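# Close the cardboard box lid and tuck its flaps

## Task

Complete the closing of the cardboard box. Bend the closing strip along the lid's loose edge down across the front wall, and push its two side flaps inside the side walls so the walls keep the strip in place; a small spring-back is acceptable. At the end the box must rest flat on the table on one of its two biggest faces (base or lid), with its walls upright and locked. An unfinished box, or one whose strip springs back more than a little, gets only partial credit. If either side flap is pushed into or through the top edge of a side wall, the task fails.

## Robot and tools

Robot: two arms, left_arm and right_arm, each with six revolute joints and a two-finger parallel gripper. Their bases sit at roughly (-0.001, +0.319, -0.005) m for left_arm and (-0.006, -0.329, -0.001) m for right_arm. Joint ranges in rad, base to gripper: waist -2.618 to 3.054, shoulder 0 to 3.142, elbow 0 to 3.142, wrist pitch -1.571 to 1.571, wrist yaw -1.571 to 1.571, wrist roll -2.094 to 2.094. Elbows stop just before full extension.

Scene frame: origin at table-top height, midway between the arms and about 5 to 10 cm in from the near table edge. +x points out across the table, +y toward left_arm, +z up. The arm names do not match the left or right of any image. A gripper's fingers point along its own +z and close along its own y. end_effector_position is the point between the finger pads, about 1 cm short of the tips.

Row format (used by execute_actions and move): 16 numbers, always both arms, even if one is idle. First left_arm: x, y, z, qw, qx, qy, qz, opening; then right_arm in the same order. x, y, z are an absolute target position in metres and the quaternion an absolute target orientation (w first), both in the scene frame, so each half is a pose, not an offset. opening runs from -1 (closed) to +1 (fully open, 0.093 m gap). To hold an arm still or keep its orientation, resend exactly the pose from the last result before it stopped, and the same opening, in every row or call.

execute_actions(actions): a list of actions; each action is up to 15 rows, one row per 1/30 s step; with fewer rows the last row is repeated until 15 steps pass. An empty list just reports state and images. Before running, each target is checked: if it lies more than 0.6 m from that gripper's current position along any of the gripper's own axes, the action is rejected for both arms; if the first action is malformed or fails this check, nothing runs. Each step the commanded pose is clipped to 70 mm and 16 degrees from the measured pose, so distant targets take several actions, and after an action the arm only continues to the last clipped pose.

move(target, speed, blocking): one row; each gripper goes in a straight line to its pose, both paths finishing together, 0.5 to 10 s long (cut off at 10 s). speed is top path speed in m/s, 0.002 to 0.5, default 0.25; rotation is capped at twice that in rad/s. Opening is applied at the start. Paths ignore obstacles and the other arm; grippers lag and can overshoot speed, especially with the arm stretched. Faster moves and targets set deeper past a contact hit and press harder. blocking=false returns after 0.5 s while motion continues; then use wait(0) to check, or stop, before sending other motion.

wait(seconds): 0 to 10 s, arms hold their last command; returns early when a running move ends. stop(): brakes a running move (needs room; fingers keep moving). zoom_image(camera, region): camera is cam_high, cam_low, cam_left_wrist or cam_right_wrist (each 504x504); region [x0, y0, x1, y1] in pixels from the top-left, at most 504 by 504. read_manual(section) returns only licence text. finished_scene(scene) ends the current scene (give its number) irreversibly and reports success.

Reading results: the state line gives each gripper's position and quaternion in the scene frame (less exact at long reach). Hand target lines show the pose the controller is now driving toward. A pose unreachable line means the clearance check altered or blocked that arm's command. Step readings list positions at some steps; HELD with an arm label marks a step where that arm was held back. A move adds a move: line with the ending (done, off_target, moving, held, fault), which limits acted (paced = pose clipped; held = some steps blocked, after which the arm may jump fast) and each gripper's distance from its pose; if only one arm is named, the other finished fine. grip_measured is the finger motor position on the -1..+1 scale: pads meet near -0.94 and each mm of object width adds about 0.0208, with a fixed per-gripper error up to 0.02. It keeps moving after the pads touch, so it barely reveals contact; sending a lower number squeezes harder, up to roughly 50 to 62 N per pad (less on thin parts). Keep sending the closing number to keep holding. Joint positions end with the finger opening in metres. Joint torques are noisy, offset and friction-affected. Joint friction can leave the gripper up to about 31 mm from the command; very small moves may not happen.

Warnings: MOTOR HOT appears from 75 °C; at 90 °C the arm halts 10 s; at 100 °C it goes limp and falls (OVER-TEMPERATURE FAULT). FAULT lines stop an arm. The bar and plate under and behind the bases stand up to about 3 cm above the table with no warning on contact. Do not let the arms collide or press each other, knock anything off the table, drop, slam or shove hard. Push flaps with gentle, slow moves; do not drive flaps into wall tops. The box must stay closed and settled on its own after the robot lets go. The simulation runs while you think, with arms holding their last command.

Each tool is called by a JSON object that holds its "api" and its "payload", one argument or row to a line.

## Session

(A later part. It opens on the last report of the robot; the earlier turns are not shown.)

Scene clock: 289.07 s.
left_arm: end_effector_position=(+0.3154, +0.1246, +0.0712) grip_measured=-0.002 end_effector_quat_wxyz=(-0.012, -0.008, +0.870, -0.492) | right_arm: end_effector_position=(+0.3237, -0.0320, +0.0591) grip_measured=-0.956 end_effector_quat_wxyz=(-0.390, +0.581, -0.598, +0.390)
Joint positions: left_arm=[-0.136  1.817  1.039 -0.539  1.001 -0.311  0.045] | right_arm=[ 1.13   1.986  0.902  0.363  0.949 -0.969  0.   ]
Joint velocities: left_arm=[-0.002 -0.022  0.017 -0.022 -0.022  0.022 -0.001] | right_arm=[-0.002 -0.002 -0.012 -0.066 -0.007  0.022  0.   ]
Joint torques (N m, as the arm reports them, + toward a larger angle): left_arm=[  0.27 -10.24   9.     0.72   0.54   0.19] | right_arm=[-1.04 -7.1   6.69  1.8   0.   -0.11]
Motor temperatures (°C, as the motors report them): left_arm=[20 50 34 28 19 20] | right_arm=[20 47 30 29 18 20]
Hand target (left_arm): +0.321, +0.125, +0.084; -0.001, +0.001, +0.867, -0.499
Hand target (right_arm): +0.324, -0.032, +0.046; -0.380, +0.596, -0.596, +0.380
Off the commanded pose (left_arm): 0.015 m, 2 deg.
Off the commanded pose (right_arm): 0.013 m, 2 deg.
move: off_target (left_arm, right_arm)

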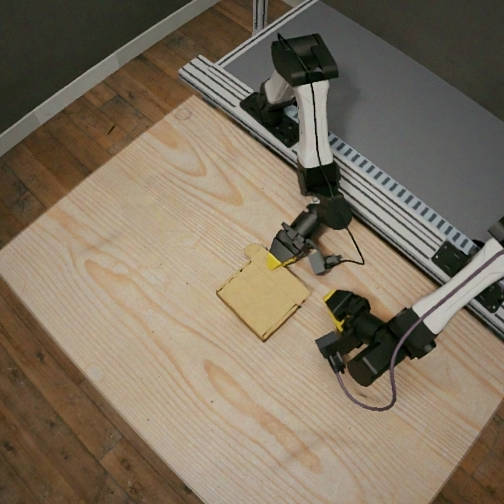

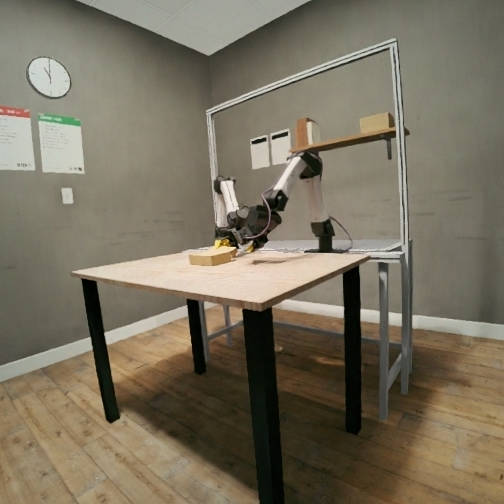

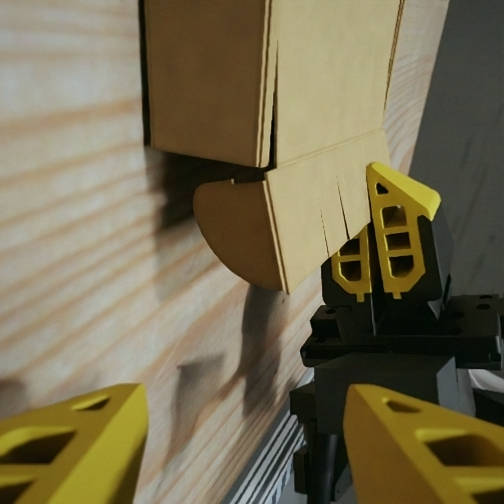

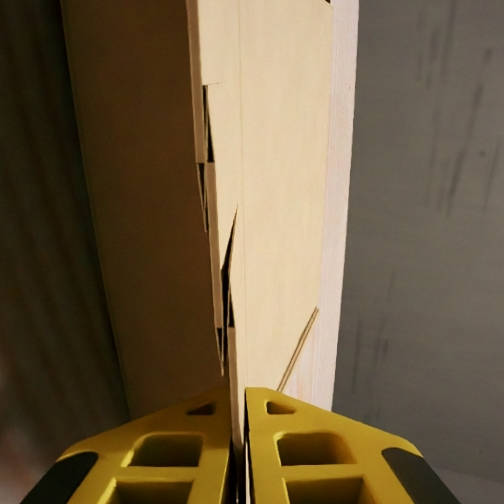

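{"api": "move", "payload": {
  "target": [0.27,0.22,0.10,0.380,0.596,0.596,0.380,-0.44, 0.324,-0.032,0.042,0.380,-0.596,0.596,-0.380,-0.44],
  "speed": 0.3
}}

{"api": "move", "payload": {
  "target": [0.27,0.22,0.10,0.380,0.596,0.596,0.380,-0.44, 0.250,-0.008,0.050,0.380,-0.596,0.596,-0.380,-0.44],
  "speed": 0.05
}}

Scene clock: 302.70 s.
left_arm: end_effector_position=(+0.2710, +0.2193, +0.1025) grip_measured=-0.438 end_effector_quat_wxyz=(+0.376, +0.596, +0.603, +0.374) | right_arm: end_effector_position=(+0.3218, -0.0287, +0.0478) grip_measured=-0.442 end_effector_quat_wxyz=(-0.384, +0.595, -0.595, +0.380)
Joint positions: left_arm=[-0.692  0.932  0.268  0.107 -0.648  1.213  0.024] | right_arm=[ 1.13   2.008  0.902  0.362  0.919 -0.969  0.024]
Joint velocities: left_arm=[ 0.007 -0.007 -0.007 -0.022  0.007 -0.007 -0.001] | right_arm=[-0.007  0.002 -0.012  0.051  0.051 -0.066  0.   ]
Joint torques (N m, as the arm reports them, + toward a larger angle): left_arm=[-0.36 -2.91  6.06  2.17 -0.21  0.08] | right_arm=[-1.08 -7.76  6.37  1.96  0.29 -0.12]
Motor temperatures (°C, as the motors report them): left_arm=[20 49 35 27 19 20] | right_arm=[20 47 30 29 18 20]
Hand target (left_arm): +0.269, +0.221, +0.101; +0.380, +0.593, +0.600, +0.380
Hand target (right_arm): +0.324, -0.032, +0.042; -0.380, +0.596, -0.596, +0.380
Off the commanded pose (left_arm): 0.003 m, 1 deg.
Off the commanded pose (right_arm): 0.007 m, 0 deg.
move: done

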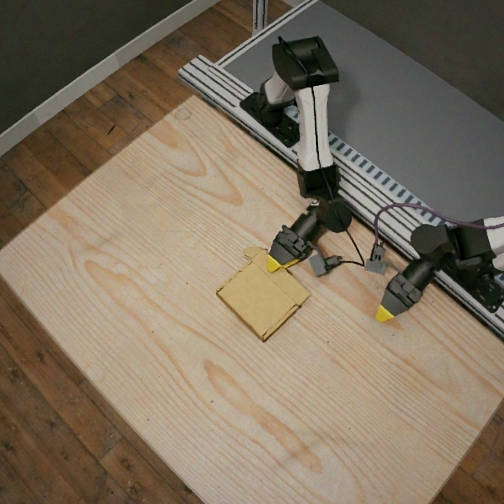

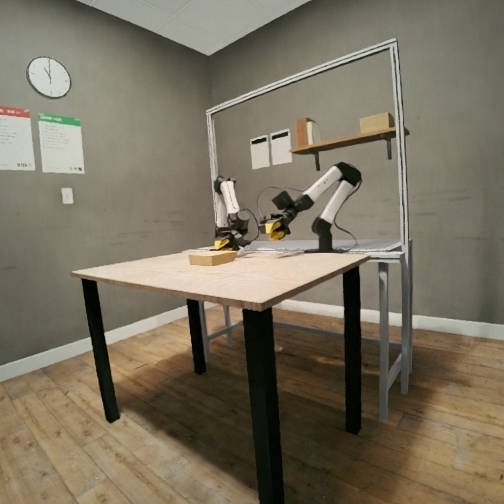

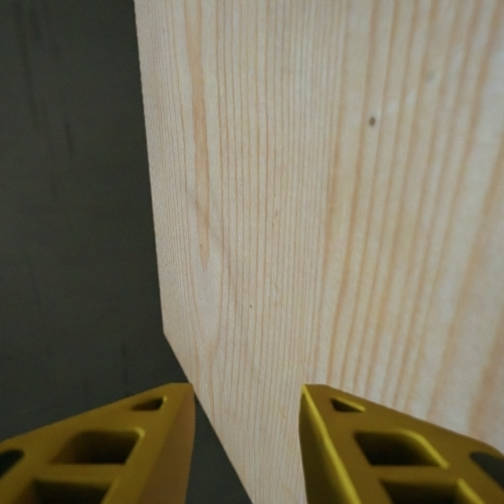

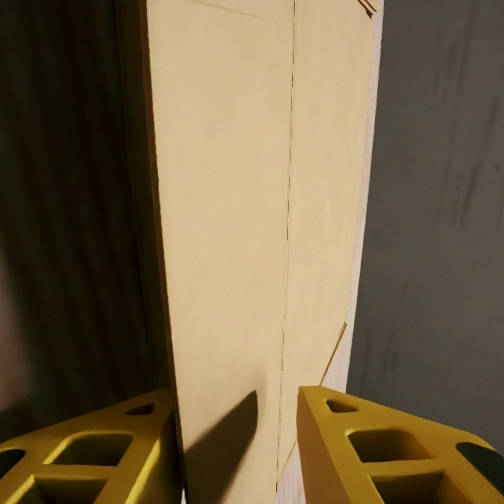

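Scene clock: 304.57 s.
left_arm: end_effector_position=(+0.2727, +0.2178, +0.1061) grip_measured=-0.438 end_effector_quat_wxyz=(+0.382, +0.594, +0.599, +0.377) | right_arm: end_effector_position=(+0.2512, -0.0161, +0.0388) grip_measured=-0.442 end_effector_quat_wxyz=(-0.366, +0.607, -0.590, +0.387)
Joint positions: left_arm=[-0.692  0.932  0.268  0.128 -0.648  1.225  0.024] | right_arm=[ 1.333  1.994  0.917  0.049  1.049 -0.683  0.024]
Joint velocities: left_arm=[ 0.002 -0.012  0.022 -0.007 -0.007  0.051 -0.   ] | right_arm=[ 0.012 -0.022 -0.002 -0.081  0.022  0.022 -0.001]
Joint torques (N m, as the arm reports them, + toward a larger angle): left_arm=[-0.36 -1.89  5.61  2.18 -0.2   0.07] | right_arm=[ 0.57 -9.53  8.95  1.34  0.57  0.01]
Motor temperatures (°C, as the motors report them): left_arm=[20 48 35 28 18 20] | right_arm=[20 47 30 29 18 20]
Hand target (left_arm): +0.270, +0.220, +0.100; +0.380, +0.596, +0.597, +0.380
Hand target (right_arm): +0.250, -0.009, +0.050; -0.381, +0.596, -0.595, +0.381
Off the commanded pose (left_arm): 0.007 m, 1 deg.
Off the commanded pose (right_arm): 0.014 m, 2 deg.
move: off_target (right_arm)

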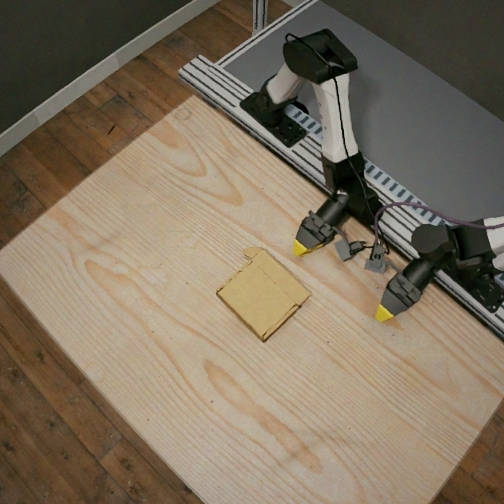

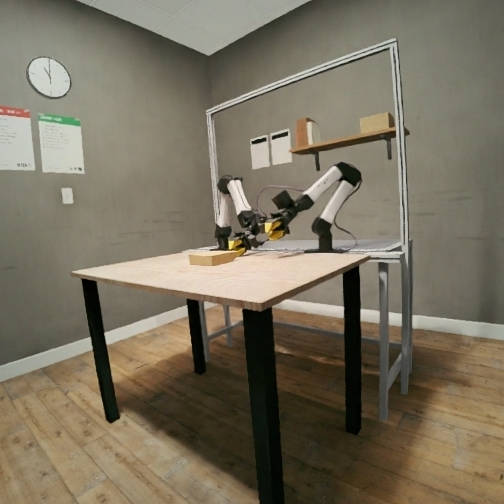

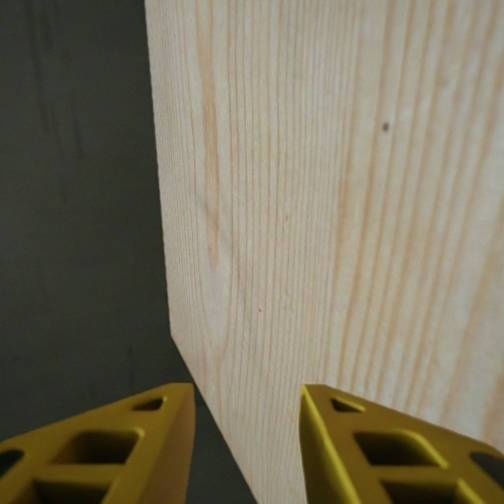

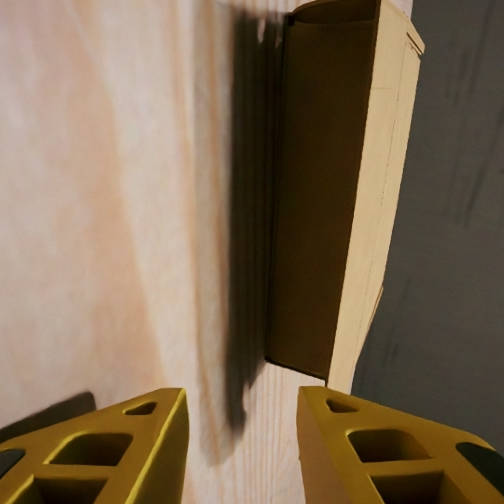

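{"api": "move", "payload": {
  "target": [0.258,0.012,0.058,0.380,0.596,0.596,0.380,-0.44, 0.28,-0.19,0.13,0,0,0.924,0.383,0.0],
  "speed": 0.3
}}

Scene clock: 321.27 s.
left_arm: end_effector_position=(+0.2613, +0.0205, +0.0549) grip_measured=-0.438 end_effector_quat_wxyz=(+0.376, +0.601, +0.594, +0.380) | right_arm: end_effector_position=(+0.2744, -0.1880, +0.1265) grip_measured=-0.001 end_effector_quat_wxyz=(+0.002, -0.006, +0.923, +0.384)
Joint positions: left_arm=[-1.2    1.854  0.842  0.078 -1.034  0.731  0.024] | right_arm=[ 0.185  1.598  1.131 -1.    -0.751  0.131  0.045]
Joint velocities: left_arm=[-0.012 -0.017  0.002 -0.007 -0.007 -0.022 -0.001] | right_arm=[ 0.012  0.002  0.007 -0.022 -0.066 -0.066 -0.001]
Joint torques (N m, as the arm reports them, + toward a larger angle): left_arm=[-0.79 -8.16  8.78  1.27 -0.44 -0.09] | right_arm=[-0.78 -5.1  10.22  0.58 -0.44 -0.16]
Motor temperatures (°C, as the motors report them): left_arm=[20 44 35 31 18 20] | right_arm=[20 49 31 28 18 20]
Hand target (left_arm): +0.261, +0.013, +0.060; +0.383, +0.596, +0.595, +0.380
Hand target (right_arm): +0.277, -0.188, +0.129; -0.002, -0.001, +0.921, +0.389
Off the commanded pose (left_arm): 0.010 m, 1 deg.
Off the commanded pose (right_arm): 0.007 m, 1 deg.
move: done

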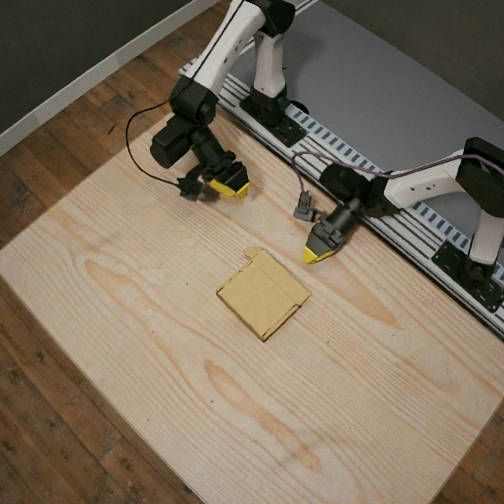

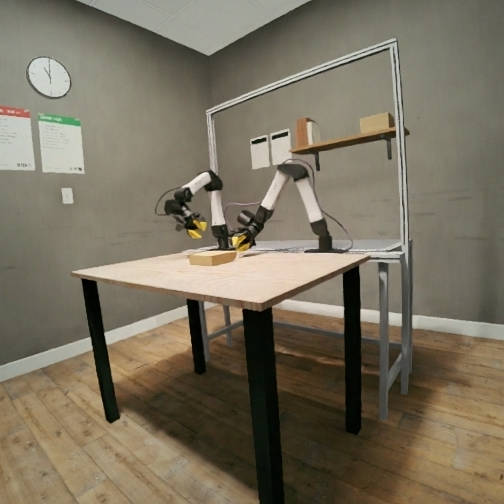

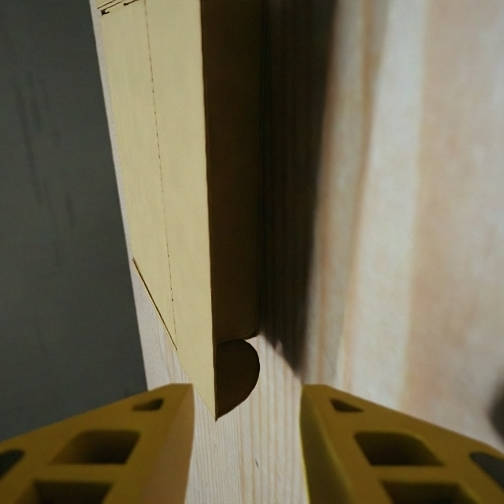

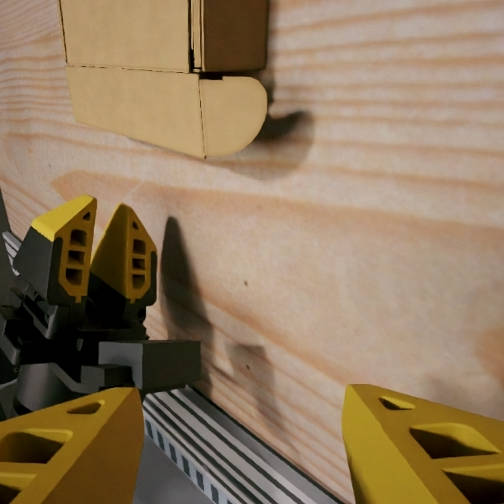

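{"api": "move", "payload": {
  "target": [0.333,0.010,0.058,0.380,0.596,0.596,0.380,-0.44, 0.318,-0.15,0.10,0,0,0.924,0.383,0.0],
  "speed": 0.035
}}

Scene clock: 334.87 s.
left_arm: end_effector_position=(+0.3251, +0.0212, +0.0499) grip_measured=-0.438 end_effector_quat_wxyz=(+0.362, +0.604, +0.595, +0.387) | right_arm: end_effector_position=(+0.3111, -0.1559, +0.0984) grip_measured=-0.001 end_effector_quat_wxyz=(-0.009, +0.006, +0.924, +0.382)
Joint positions: left_arm=[-1.027  1.946  0.926  0.237 -0.929  0.948  0.024] | right_arm=[ 0.271  1.77   1.205 -0.839 -0.737  0.267  0.045]
Joint velocities: left_arm=[-0.022  0.017 -0.002 -0.007  0.051 -0.051 -0.   ] | right_arm=[-0.002 -0.012  0.002 -0.037 -0.022 -0.007  0.   ]
Joint torques (N m, as the arm reports them, + toward a larger angle): left_arm=[ 0.27 -9.16  8.97  1.85 -0.22  0.06] | right_arm=[ 0.79 -6.6  10.16  1.   -0.31 -0.18]
Motor temperatures (°C, as the motors report them): left_arm=[20 44 36 30 18 20] | right_arm=[20 47 32 26 18 20]
Hand target (left_arm): +0.332, +0.011, +0.058; +0.379, +0.596, +0.597, +0.380
Hand target (right_arm): +0.318, -0.150, +0.100; +0.000, +0.000, +0.924, +0.383
Off the commanded pose (left_arm): 0.016 m, 2 deg.
Off the commanded pose (right_arm): 0.009 m, 1 deg.
move: off_target (left_arm)

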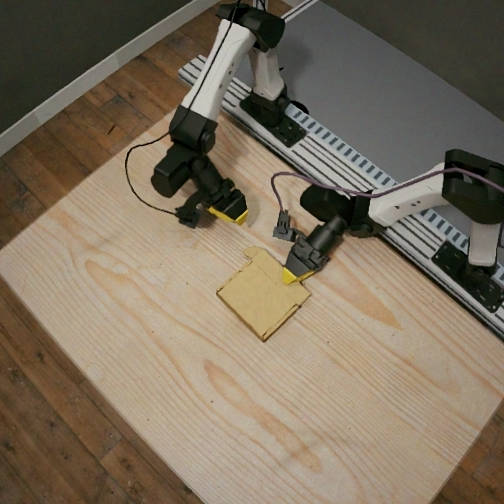

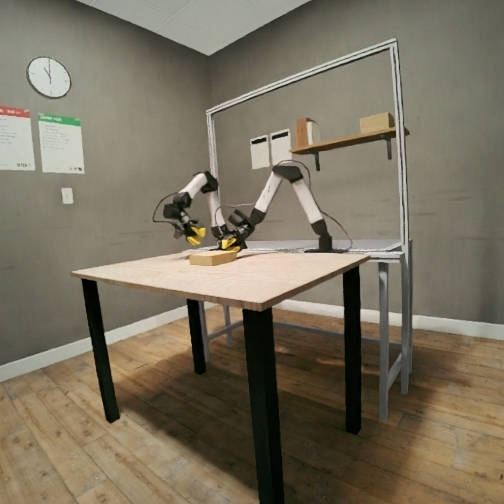

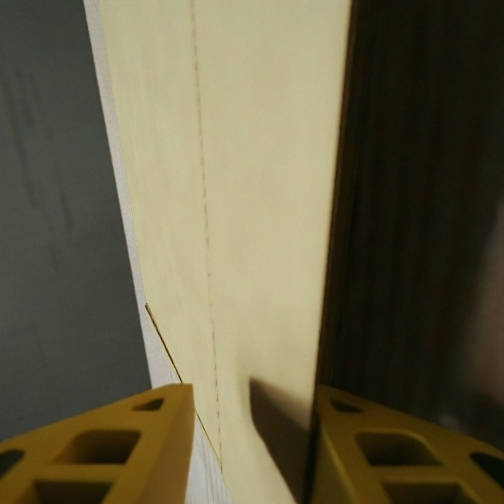

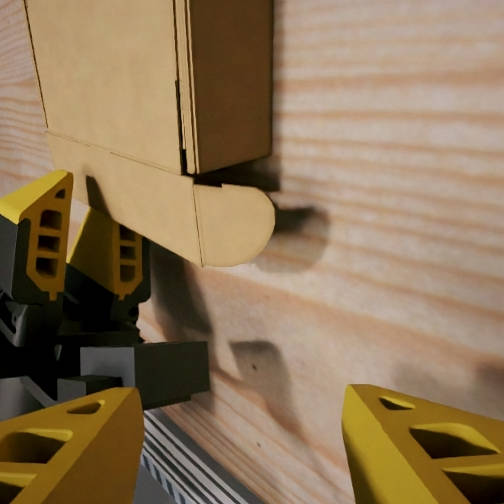

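{"api": "execute_actions", "payload": {
  "actions": [
    [[0.333,0.012,0.060,0.380,0.596,0.596,0.380,-0.52, 0.318,-0.14,0.095,0,0,0.924,0.383,0.0],[0.333,0.012,0.060,0.380,0.596,0.596,0.380,-0.52, 0.318,-0.14,0.095,0,0,0.924,0.383,0.0],[0.333,0.012,0.060,0.380,0.596,0.596,0.380,-0.58, 0.318,-0.14,0.095,0,0,0.924,0.383,0.0],[0.333,0.012,0.060,0.380,0.596,0.596,0.380,-0.58, 0.318,-0.14,0.095,0,0,0.924,0.383,0.0],[0.333,0.012,0.060,0.380,0.596,0.596,0.380,-0.58, 0.318,-0.14,0.095,0,0,0.924,0.383,0.0],[0.333,0.012,0.060,0.380,0.596,0.596,0.380,-0.64, 0.318,-0.14,0.095,0,0,0.924,0.383,0.0],[0.333,0.012,0.060,0.380,0.596,0.596,0.380,-0.64, 0.318,-0.14,0.095,0,0,0.924,0.383,0.0],[0.333,0.012,0.060,0.380,0.596,0.596,0.380,-0.64, 0.318,-0.14,0.095,0,0,0.924,0.383,0.0],[0.333,0.012,0.060,0.380,0.596,0.596,0.380,-0.70, 0.318,-0.14,0.095,0,0,0.924,0.383,0.0],[0.333,0.012,0.060,0.380,0.596,0.596,0.380,-0.70, 0.318,-0.14,0.095,0,0,0.924,0.383,0.0],[0.333,0.012,0.060,0.380,0.596,0.596,0.380,-0.70, 0.318,-0.14,0.095,0,0,0.924,0.383,0.0],[0.333,0.012,0.060,0.380,0.596,0.596,0.380,-0.76, 0.318,-0.14,0.095,0,0,0.924,0.383,0.0]],
    [[0.333,0.012,0.058,0.380,0.596,0.596,0.380,-0.82, 0.318,-0.13,0.088,0,0,0.924,0.383,0.0],[0.333,0.012,0.058,0.380,0.596,0.596,0.380,-0.82, 0.318,-0.13,0.088,0,0,0.924,0.383,0.0],[0.333,0.012,0.058,0.380,0.596,0.596,0.380,-0.82, 0.318,-0.13,0.088,0,0,0.924,0.383,0.0],[0.333,0.012,0.058,0.380,0.596,0.596,0.380,-0.82, 0.318,-0.13,0.088,0,0,0.924,0.383,0.0],[0.333,0.012,0.058,0.380,0.596,0.596,0.380,-0.88, 0.318,-0.13,0.088,0,0,0.924,0.383,0.0],[0.333,0.012,0.058,0.380,0.596,0.596,0.380,-0.88, 0.318,-0.13,0.088,0,0,0.924,0.383,0.0],[0.333,0.012,0.058,0.380,0.596,0.596,0.380,-0.88, 0.318,-0.13,0.088,0,0,0.924,0.383,0.0],[0.333,0.012,0.058,0.380,0.596,0.596,0.380,-0.88, 0.318,-0.13,0.088,0,0,0.924,0.383,0.0],[0.333,0.012,0.056,0.380,0.596,0.596,0.380,-0.96, 0.318,-0.13,0.088,0,0,0.924,0.383,0.0]]
  ]
}}

Scene clock: 350.90 s.
left_arm: end_effector_position=(+0.3287, +0.0185, +0.0555) grip_measured=-0.952 end_effector_quat_wxyz=(+0.376, +0.594, +0.597, +0.386) | right_arm: end_effector_position=(+0.3191, -0.1337, +0.0942) grip_measured=-0.001 end_effector_quat_wxyz=(+0.003, +0.000, +0.923, +0.384)
Joint positions: left_arm=[-1.024  1.946  0.926  0.279 -0.934  0.955  0.   ] | right_arm=[ 0.331  1.793  1.205 -0.739 -0.726  0.342  0.045]
Joint velocities: left_arm=[-0.002  0.007 -0.002  0.022 -0.007 -0.022  0.   ] | right_arm=[-0.002 -0.012 -0.017  0.037 -0.051  0.051 -0.   ]
Joint torques (N m, as the arm reports them, + toward a larger angle): left_arm=[ 0.32 -8.83  8.41  1.68 -0.1   0.09] | right_arm=[ 0.56 -6.95  7.12  1.17 -0.23 -0.12]
Motor temperatures (°C, as the motors report them): left_arm=[20 45 37 31 18 20] | right_arm=[20 46 33 26 18 20]
Hand target (left_arm): +0.333, +0.012, +0.056; +0.380, +0.596, +0.596, +0.380
Hand target (right_arm): +0.318, -0.130, +0.088; -0.000, +0.000, +0.924, +0.383
Off the commanded pose (left_arm): 0.008 m, 1 deg.
Off the commanded pose (right_arm): 0.007 m, 0 deg.
Step readings (end_effector_position; steps 1 to 15: 1st action; 16 to 30: 2nd action):
0: left_arm (+0.3251, +0.0210, +0.0499) | right_arm (+0.3114, -0.1559, +0.0984)
1: left_arm (+0.3251, +0.0209, +0.0499) | right_arm (+0.3118, -0.1551, +0.0984)
2: left_arm (+0.3251, +0.0209, +0.0499) | right_arm (+0.3123, -0.1532, +0.0982)
4: left_arm (+0.3251, +0.0207, +0.0499) | right_arm (+0.3123, -0.1479, +0.0978)
8: left_arm (+0.3251, +0.0205, +0.0498) | right_arm (+0.3129, -0.1445, +0.0969)
15: left_arm (+0.3253, +0.0201, +0.0502) | right_arm (+0.3145, -0.1443, +0.0971)
16: left_arm (+0.3254, +0.0200, +0.0504) | right_arm (+0.3150, -0.1435, +0.0967)
17: left_arm (+0.3256, +0.0196, +0.0508) | right_arm (+0.3159, -0.1417, +0.0962)
19: left_arm (+0.3259, +0.0191, +0.0514) | right_arm (+0.3163, -0.1371, +0.0951)
23: left_arm (+0.3271, +0.0189, +0.0529) | right_arm (+0.3173, -0.1339, +0.0940)
30: end_effector_position above

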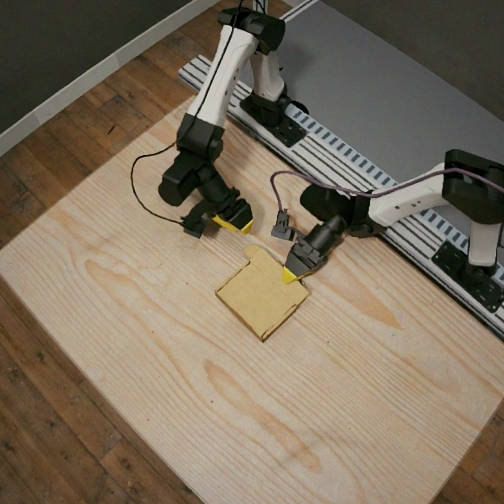

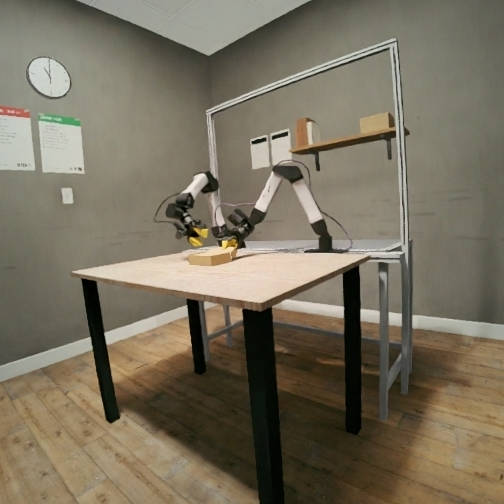

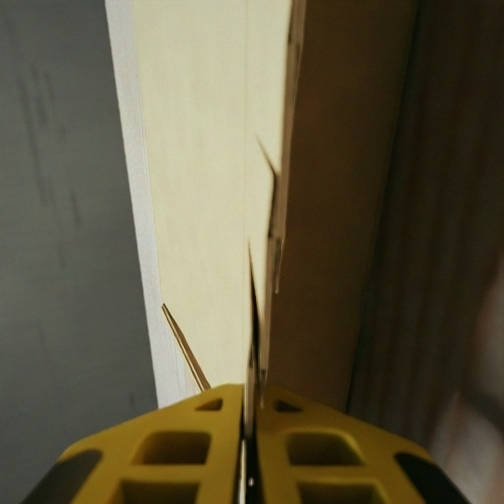

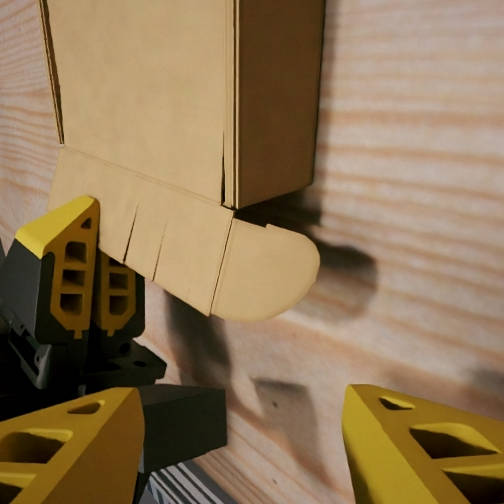

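{"api": "move", "payload": {
  "target": [0.333,0.012,0.050,0.380,0.596,0.596,0.380,-0.96, 0.320,-0.085,0.069,0,0,0.924,0.383,0.0],
  "speed": 0.04
}}

Scene clock: 369.07 s.
left_arm: end_effector_position=(+0.3300, +0.0173, +0.0545) grip_measured=-0.952 end_effector_quat_wxyz=(+0.380, +0.590, +0.597, +0.388) | right_arm: end_effector_position=(+0.3251, -0.0886, +0.0788) grip_measured=-0.001 end_effector_quat_wxyz=(+0.008, -0.002, +0.923, +0.386)
Joint positions: left_arm=[-1.024  1.958  0.926  0.304 -0.94   0.961  0.   ] | right_arm=[ 0.449  1.858  1.205 -0.566 -0.691  0.492  0.045]
Joint velocities: left_arm=[-0.012  0.017  0.022 -0.037  0.007 -0.007  0.   ] | right_arm=[-0.007 -0.002  0.002  0.022 -0.051 -0.022 -0.   ]
Joint torques (N m, as the arm reports them, + toward a larger angle): left_arm=[ 0.22 -8.5   7.75  1.71 -0.04  0.02] | right_arm=[ 0.65 -7.47  6.03  1.42 -0.22 -0.1 ]
Motor temperatures (°C, as the motors report them): left_arm=[20 45 38 31 18 20] | right_arm=[20 46 32 26 18 20]
Hand target (left_arm): +0.333, +0.012, +0.050; +0.380, +0.596, +0.596, +0.380
Hand target (right_arm): +0.320, -0.086, +0.069; +0.000, -0.000, +0.924, +0.382
Off the commanded pose (left_arm): 0.008 m, 1 deg.
Off the commanded pose (right_arm): 0.012 m, 1 deg.
move: off_target (right_arm)

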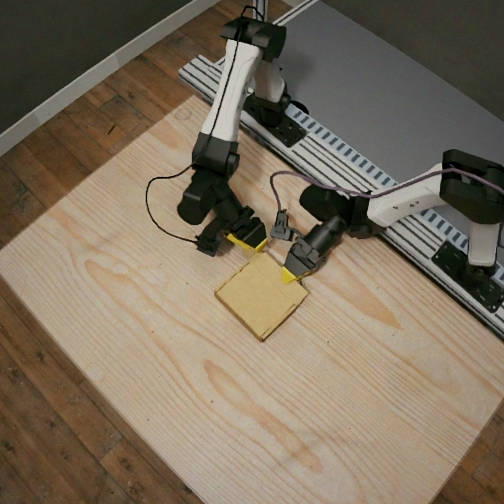

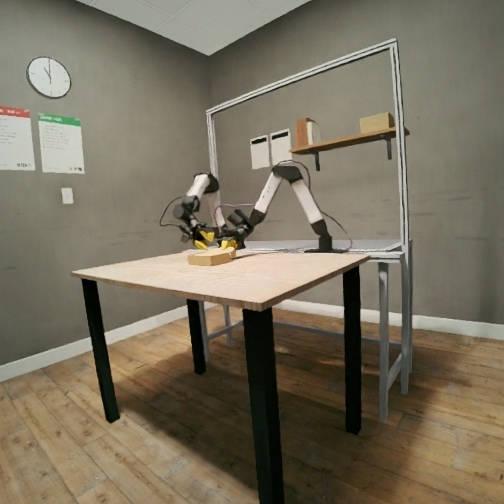

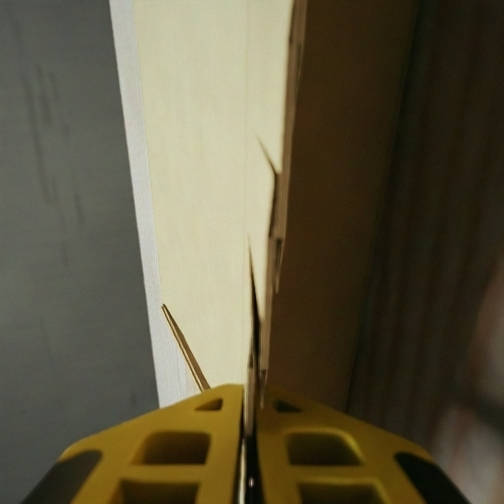

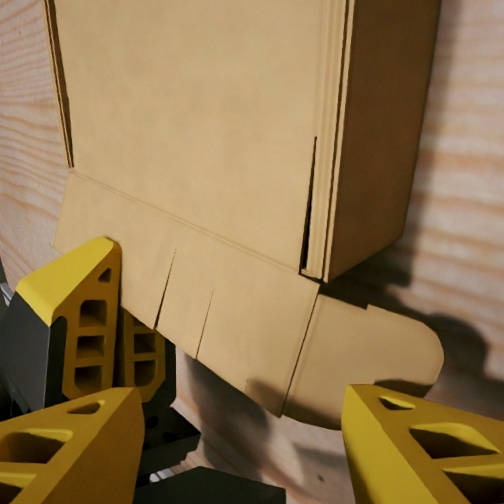

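{"api": "move", "payload": {
  "target": [0.333,0.012,0.050,0.380,0.596,0.596,0.380,-0.96, 0.318,-0.086,0.054,0,0,0.924,0.383,0.0],
  "speed": 0.02
}}

{"api": "move", "payload": {
  "target": [0.333,0.012,0.050,0.380,0.596,0.596,0.380,-0.96, 0.318,-0.076,0.046,0,0,0.924,0.383,0.0],
  "speed": 0.015
}}

Scene clock: 380.47 s.
left_arm: end_effector_position=(+0.3303, +0.0174, +0.0550) grip_measured=-0.952 end_effector_quat_wxyz=(+0.381, +0.589, +0.597, +0.389) | right_arm: end_effector_position=(+0.3214, -0.0896, +0.0618) grip_measured=-0.001 end_effector_quat_wxyz=(+0.005, +0.001, +0.923, +0.384)
Joint positions: left_arm=[-1.024  1.958  0.926  0.306 -0.942  0.962  0.   ] | right_arm=[ 0.449  1.876  1.157 -0.507 -0.69   0.494  0.045]
Joint velocities: left_arm=[-0.002  0.012  0.012  0.007 -0.066 -0.022  0.   ] | right_arm=[-0.002 -0.007 -0.017  0.022 -0.022  0.037 -0.   ]
Joint torques (N m, as the arm reports them, + toward a larger angle): left_arm=[ 0.31 -8.38  7.73  1.68 -0.04  0.02] | right_arm=[ 0.6  -7.33  6.56  1.39 -0.25 -0.13]
Motor temperatures (°C, as the motors report them): left_arm=[20 45 38 31 18 20] | right_arm=[20 46 31 26 18 20]
Hand target (left_arm): +0.333, +0.012, +0.050; +0.380, +0.596, +0.596, +0.380
Hand target (right_arm): +0.318, -0.086, +0.054; -0.000, -0.000, +0.924, +0.383
Off the commanded pose (left_arm): 0.008 m, 1 deg.
Off the commanded pose (right_arm): 0.009 m, 1 deg.
move: done

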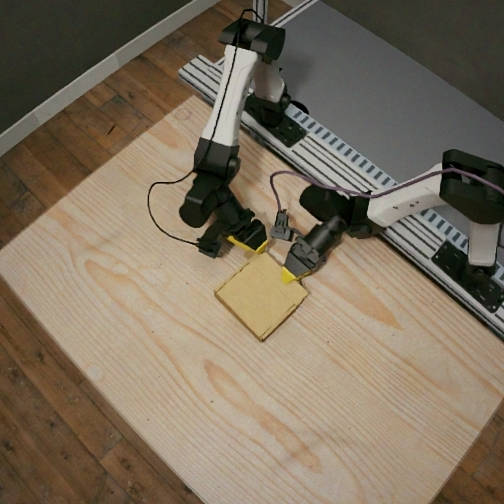

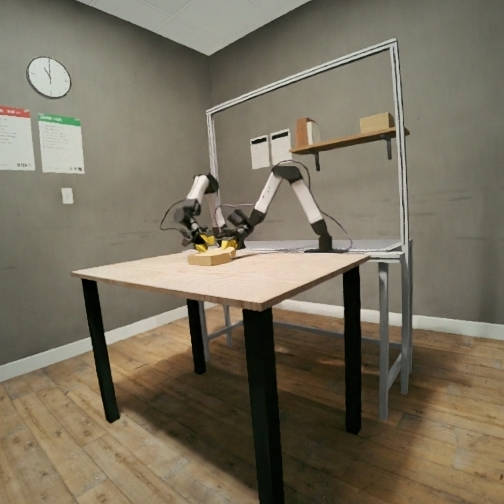

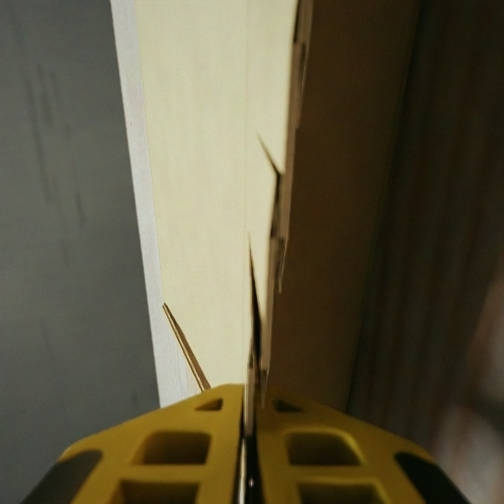

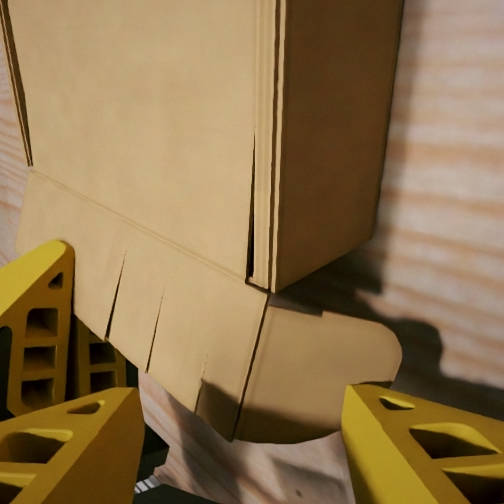

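Scene clock: 382.10 s.
left_arm: end_effector_position=(+0.3303, +0.0175, +0.0550) grip_measured=-0.952 end_effector_quat_wxyz=(+0.381, +0.589, +0.597, +0.389) | right_arm: end_effector_position=(+0.3235, -0.0804, +0.0555) grip_measured=-0.001 end_effector_quat_wxyz=(+0.006, +0.001, +0.923, +0.385)
Joint positions: left_arm=[-1.024  1.958  0.926  0.306 -0.943  0.962  0.   ] | right_arm=[ 0.471  1.9    1.157 -0.461 -0.682  0.523  0.045]
Joint velocities: left_arm=[ 0.012 -0.027 -0.002 -0.007 -0.007  0.037  0.   ] | right_arm=[-0.002 -0.007 -0.012 -0.022 -0.007 -0.007 -0.   ]
Joint torques (N m, as the arm reports them, + toward a larger angle): left_arm=[ 0.32 -8.31  7.68  1.67 -0.03  0.03] | right_arm=[ 0.92 -7.47  5.89  1.47 -0.24 -0.12]
Motor temperatures (°C, as the motors report them): left_arm=[20 45 38 31 18 20] | right_arm=[20 46 31 26 18 20]
Hand target (left_arm): +0.333, +0.012, +0.050; +0.380, +0.596, +0.596, +0.380
Hand target (right_arm): +0.318, -0.076, +0.046; -0.000, -0.000, +0.924, +0.383
Off the commanded pose (left_arm): 0.008 m, 1 deg.
Off the commanded pose (right_arm): 0.012 m, 1 deg.
move: off_target (right_arm)

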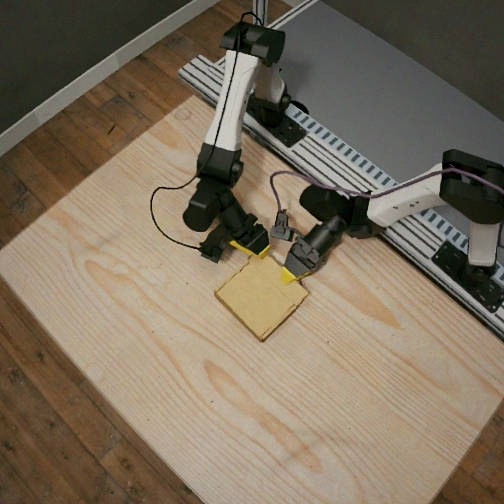

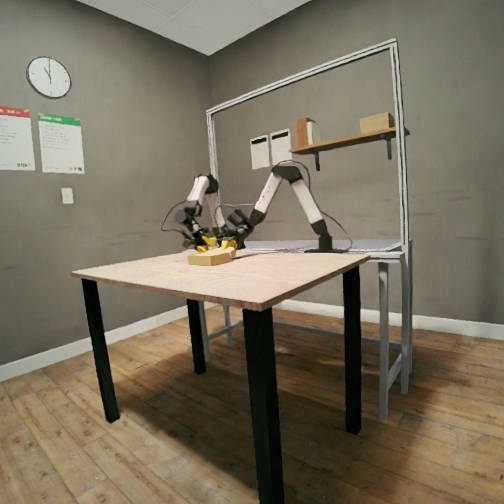

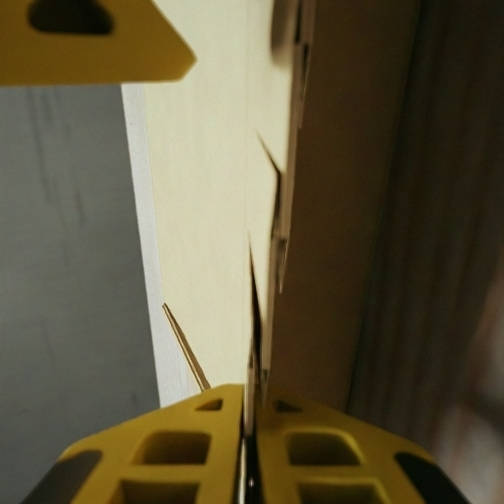

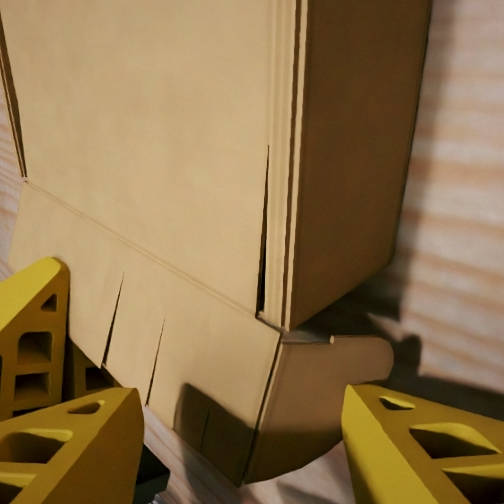

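{"api": "move", "payload": {
  "target": [0.333,0.012,0.050,0.380,0.596,0.596,0.380,-0.96, 0.317,-0.065,0.040,0,0,0.924,0.383,-0.08],
  "speed": 0.013
}}

Scene clock: 387.50 s.
left_arm: end_effector_position=(+0.3303, +0.0176, +0.0545) grip_measured=-0.953 end_effector_quat_wxyz=(+0.380, +0.589, +0.597, +0.390) | right_arm: end_effector_position=(+0.3226, -0.0709, +0.0475) grip_measured=-0.078 end_effector_quat_wxyz=(+0.007, +0.003, +0.924, +0.383)
Joint positions: left_arm=[-1.024  1.96   0.926  0.307 -0.943  0.963  0.   ] | right_arm=[ 0.498  1.921  1.148 -0.413 -0.667  0.558  0.041]
Joint velocities: left_arm=[ 0.012  0.012 -0.007 -0.066 -0.007 -0.007  0.   ] | right_arm=[-0.007 -0.012  0.002 -0.051  0.022 -0.022 -0.001]
Joint torques (N m, as the arm reports them, + toward a larger angle): left_arm=[ 0.29 -8.62  7.71  1.67  0.02  0.02] | right_arm=[ 0.99 -7.64  6.37  1.51 -0.27 -0.15]
Motor temperatures (°C, as the motors report them): left_arm=[20 45 38 31 18 20] | right_arm=[20 47 31 26 18 20]
Hand target (left_arm): +0.333, +0.012, +0.050; +0.380, +0.596, +0.596, +0.380
Hand target (right_arm): +0.317, -0.065, +0.040; +0.000, -0.000, +0.924, +0.383
Off the commanded pose (left_arm): 0.008 m, 1 deg.
Off the commanded pose (right_arm): 0.011 m, 1 deg.
move: off_target (right_arm)

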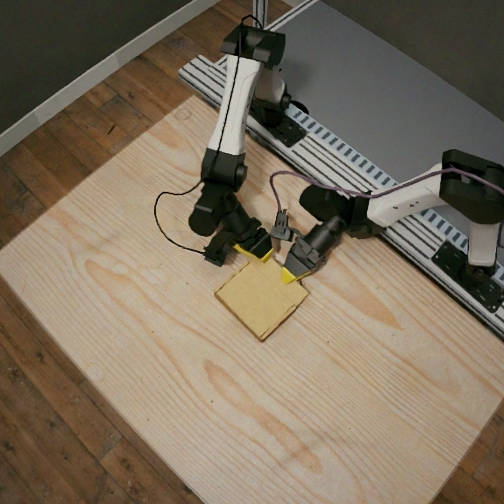

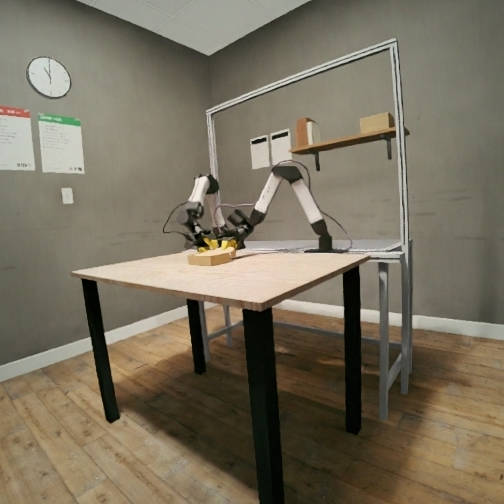

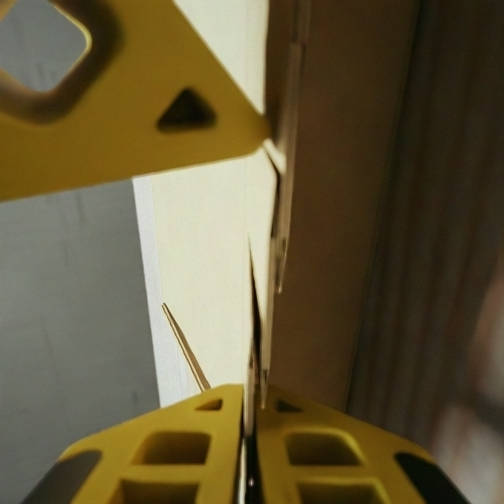

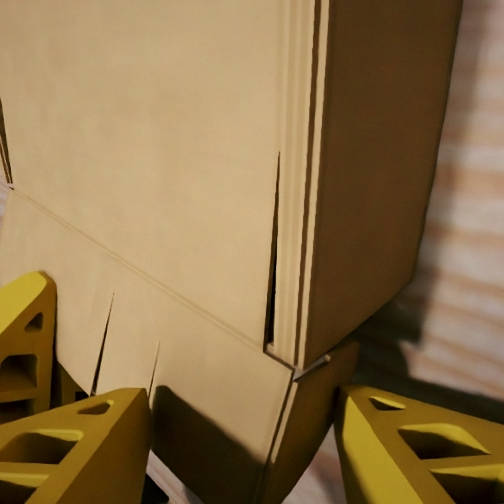

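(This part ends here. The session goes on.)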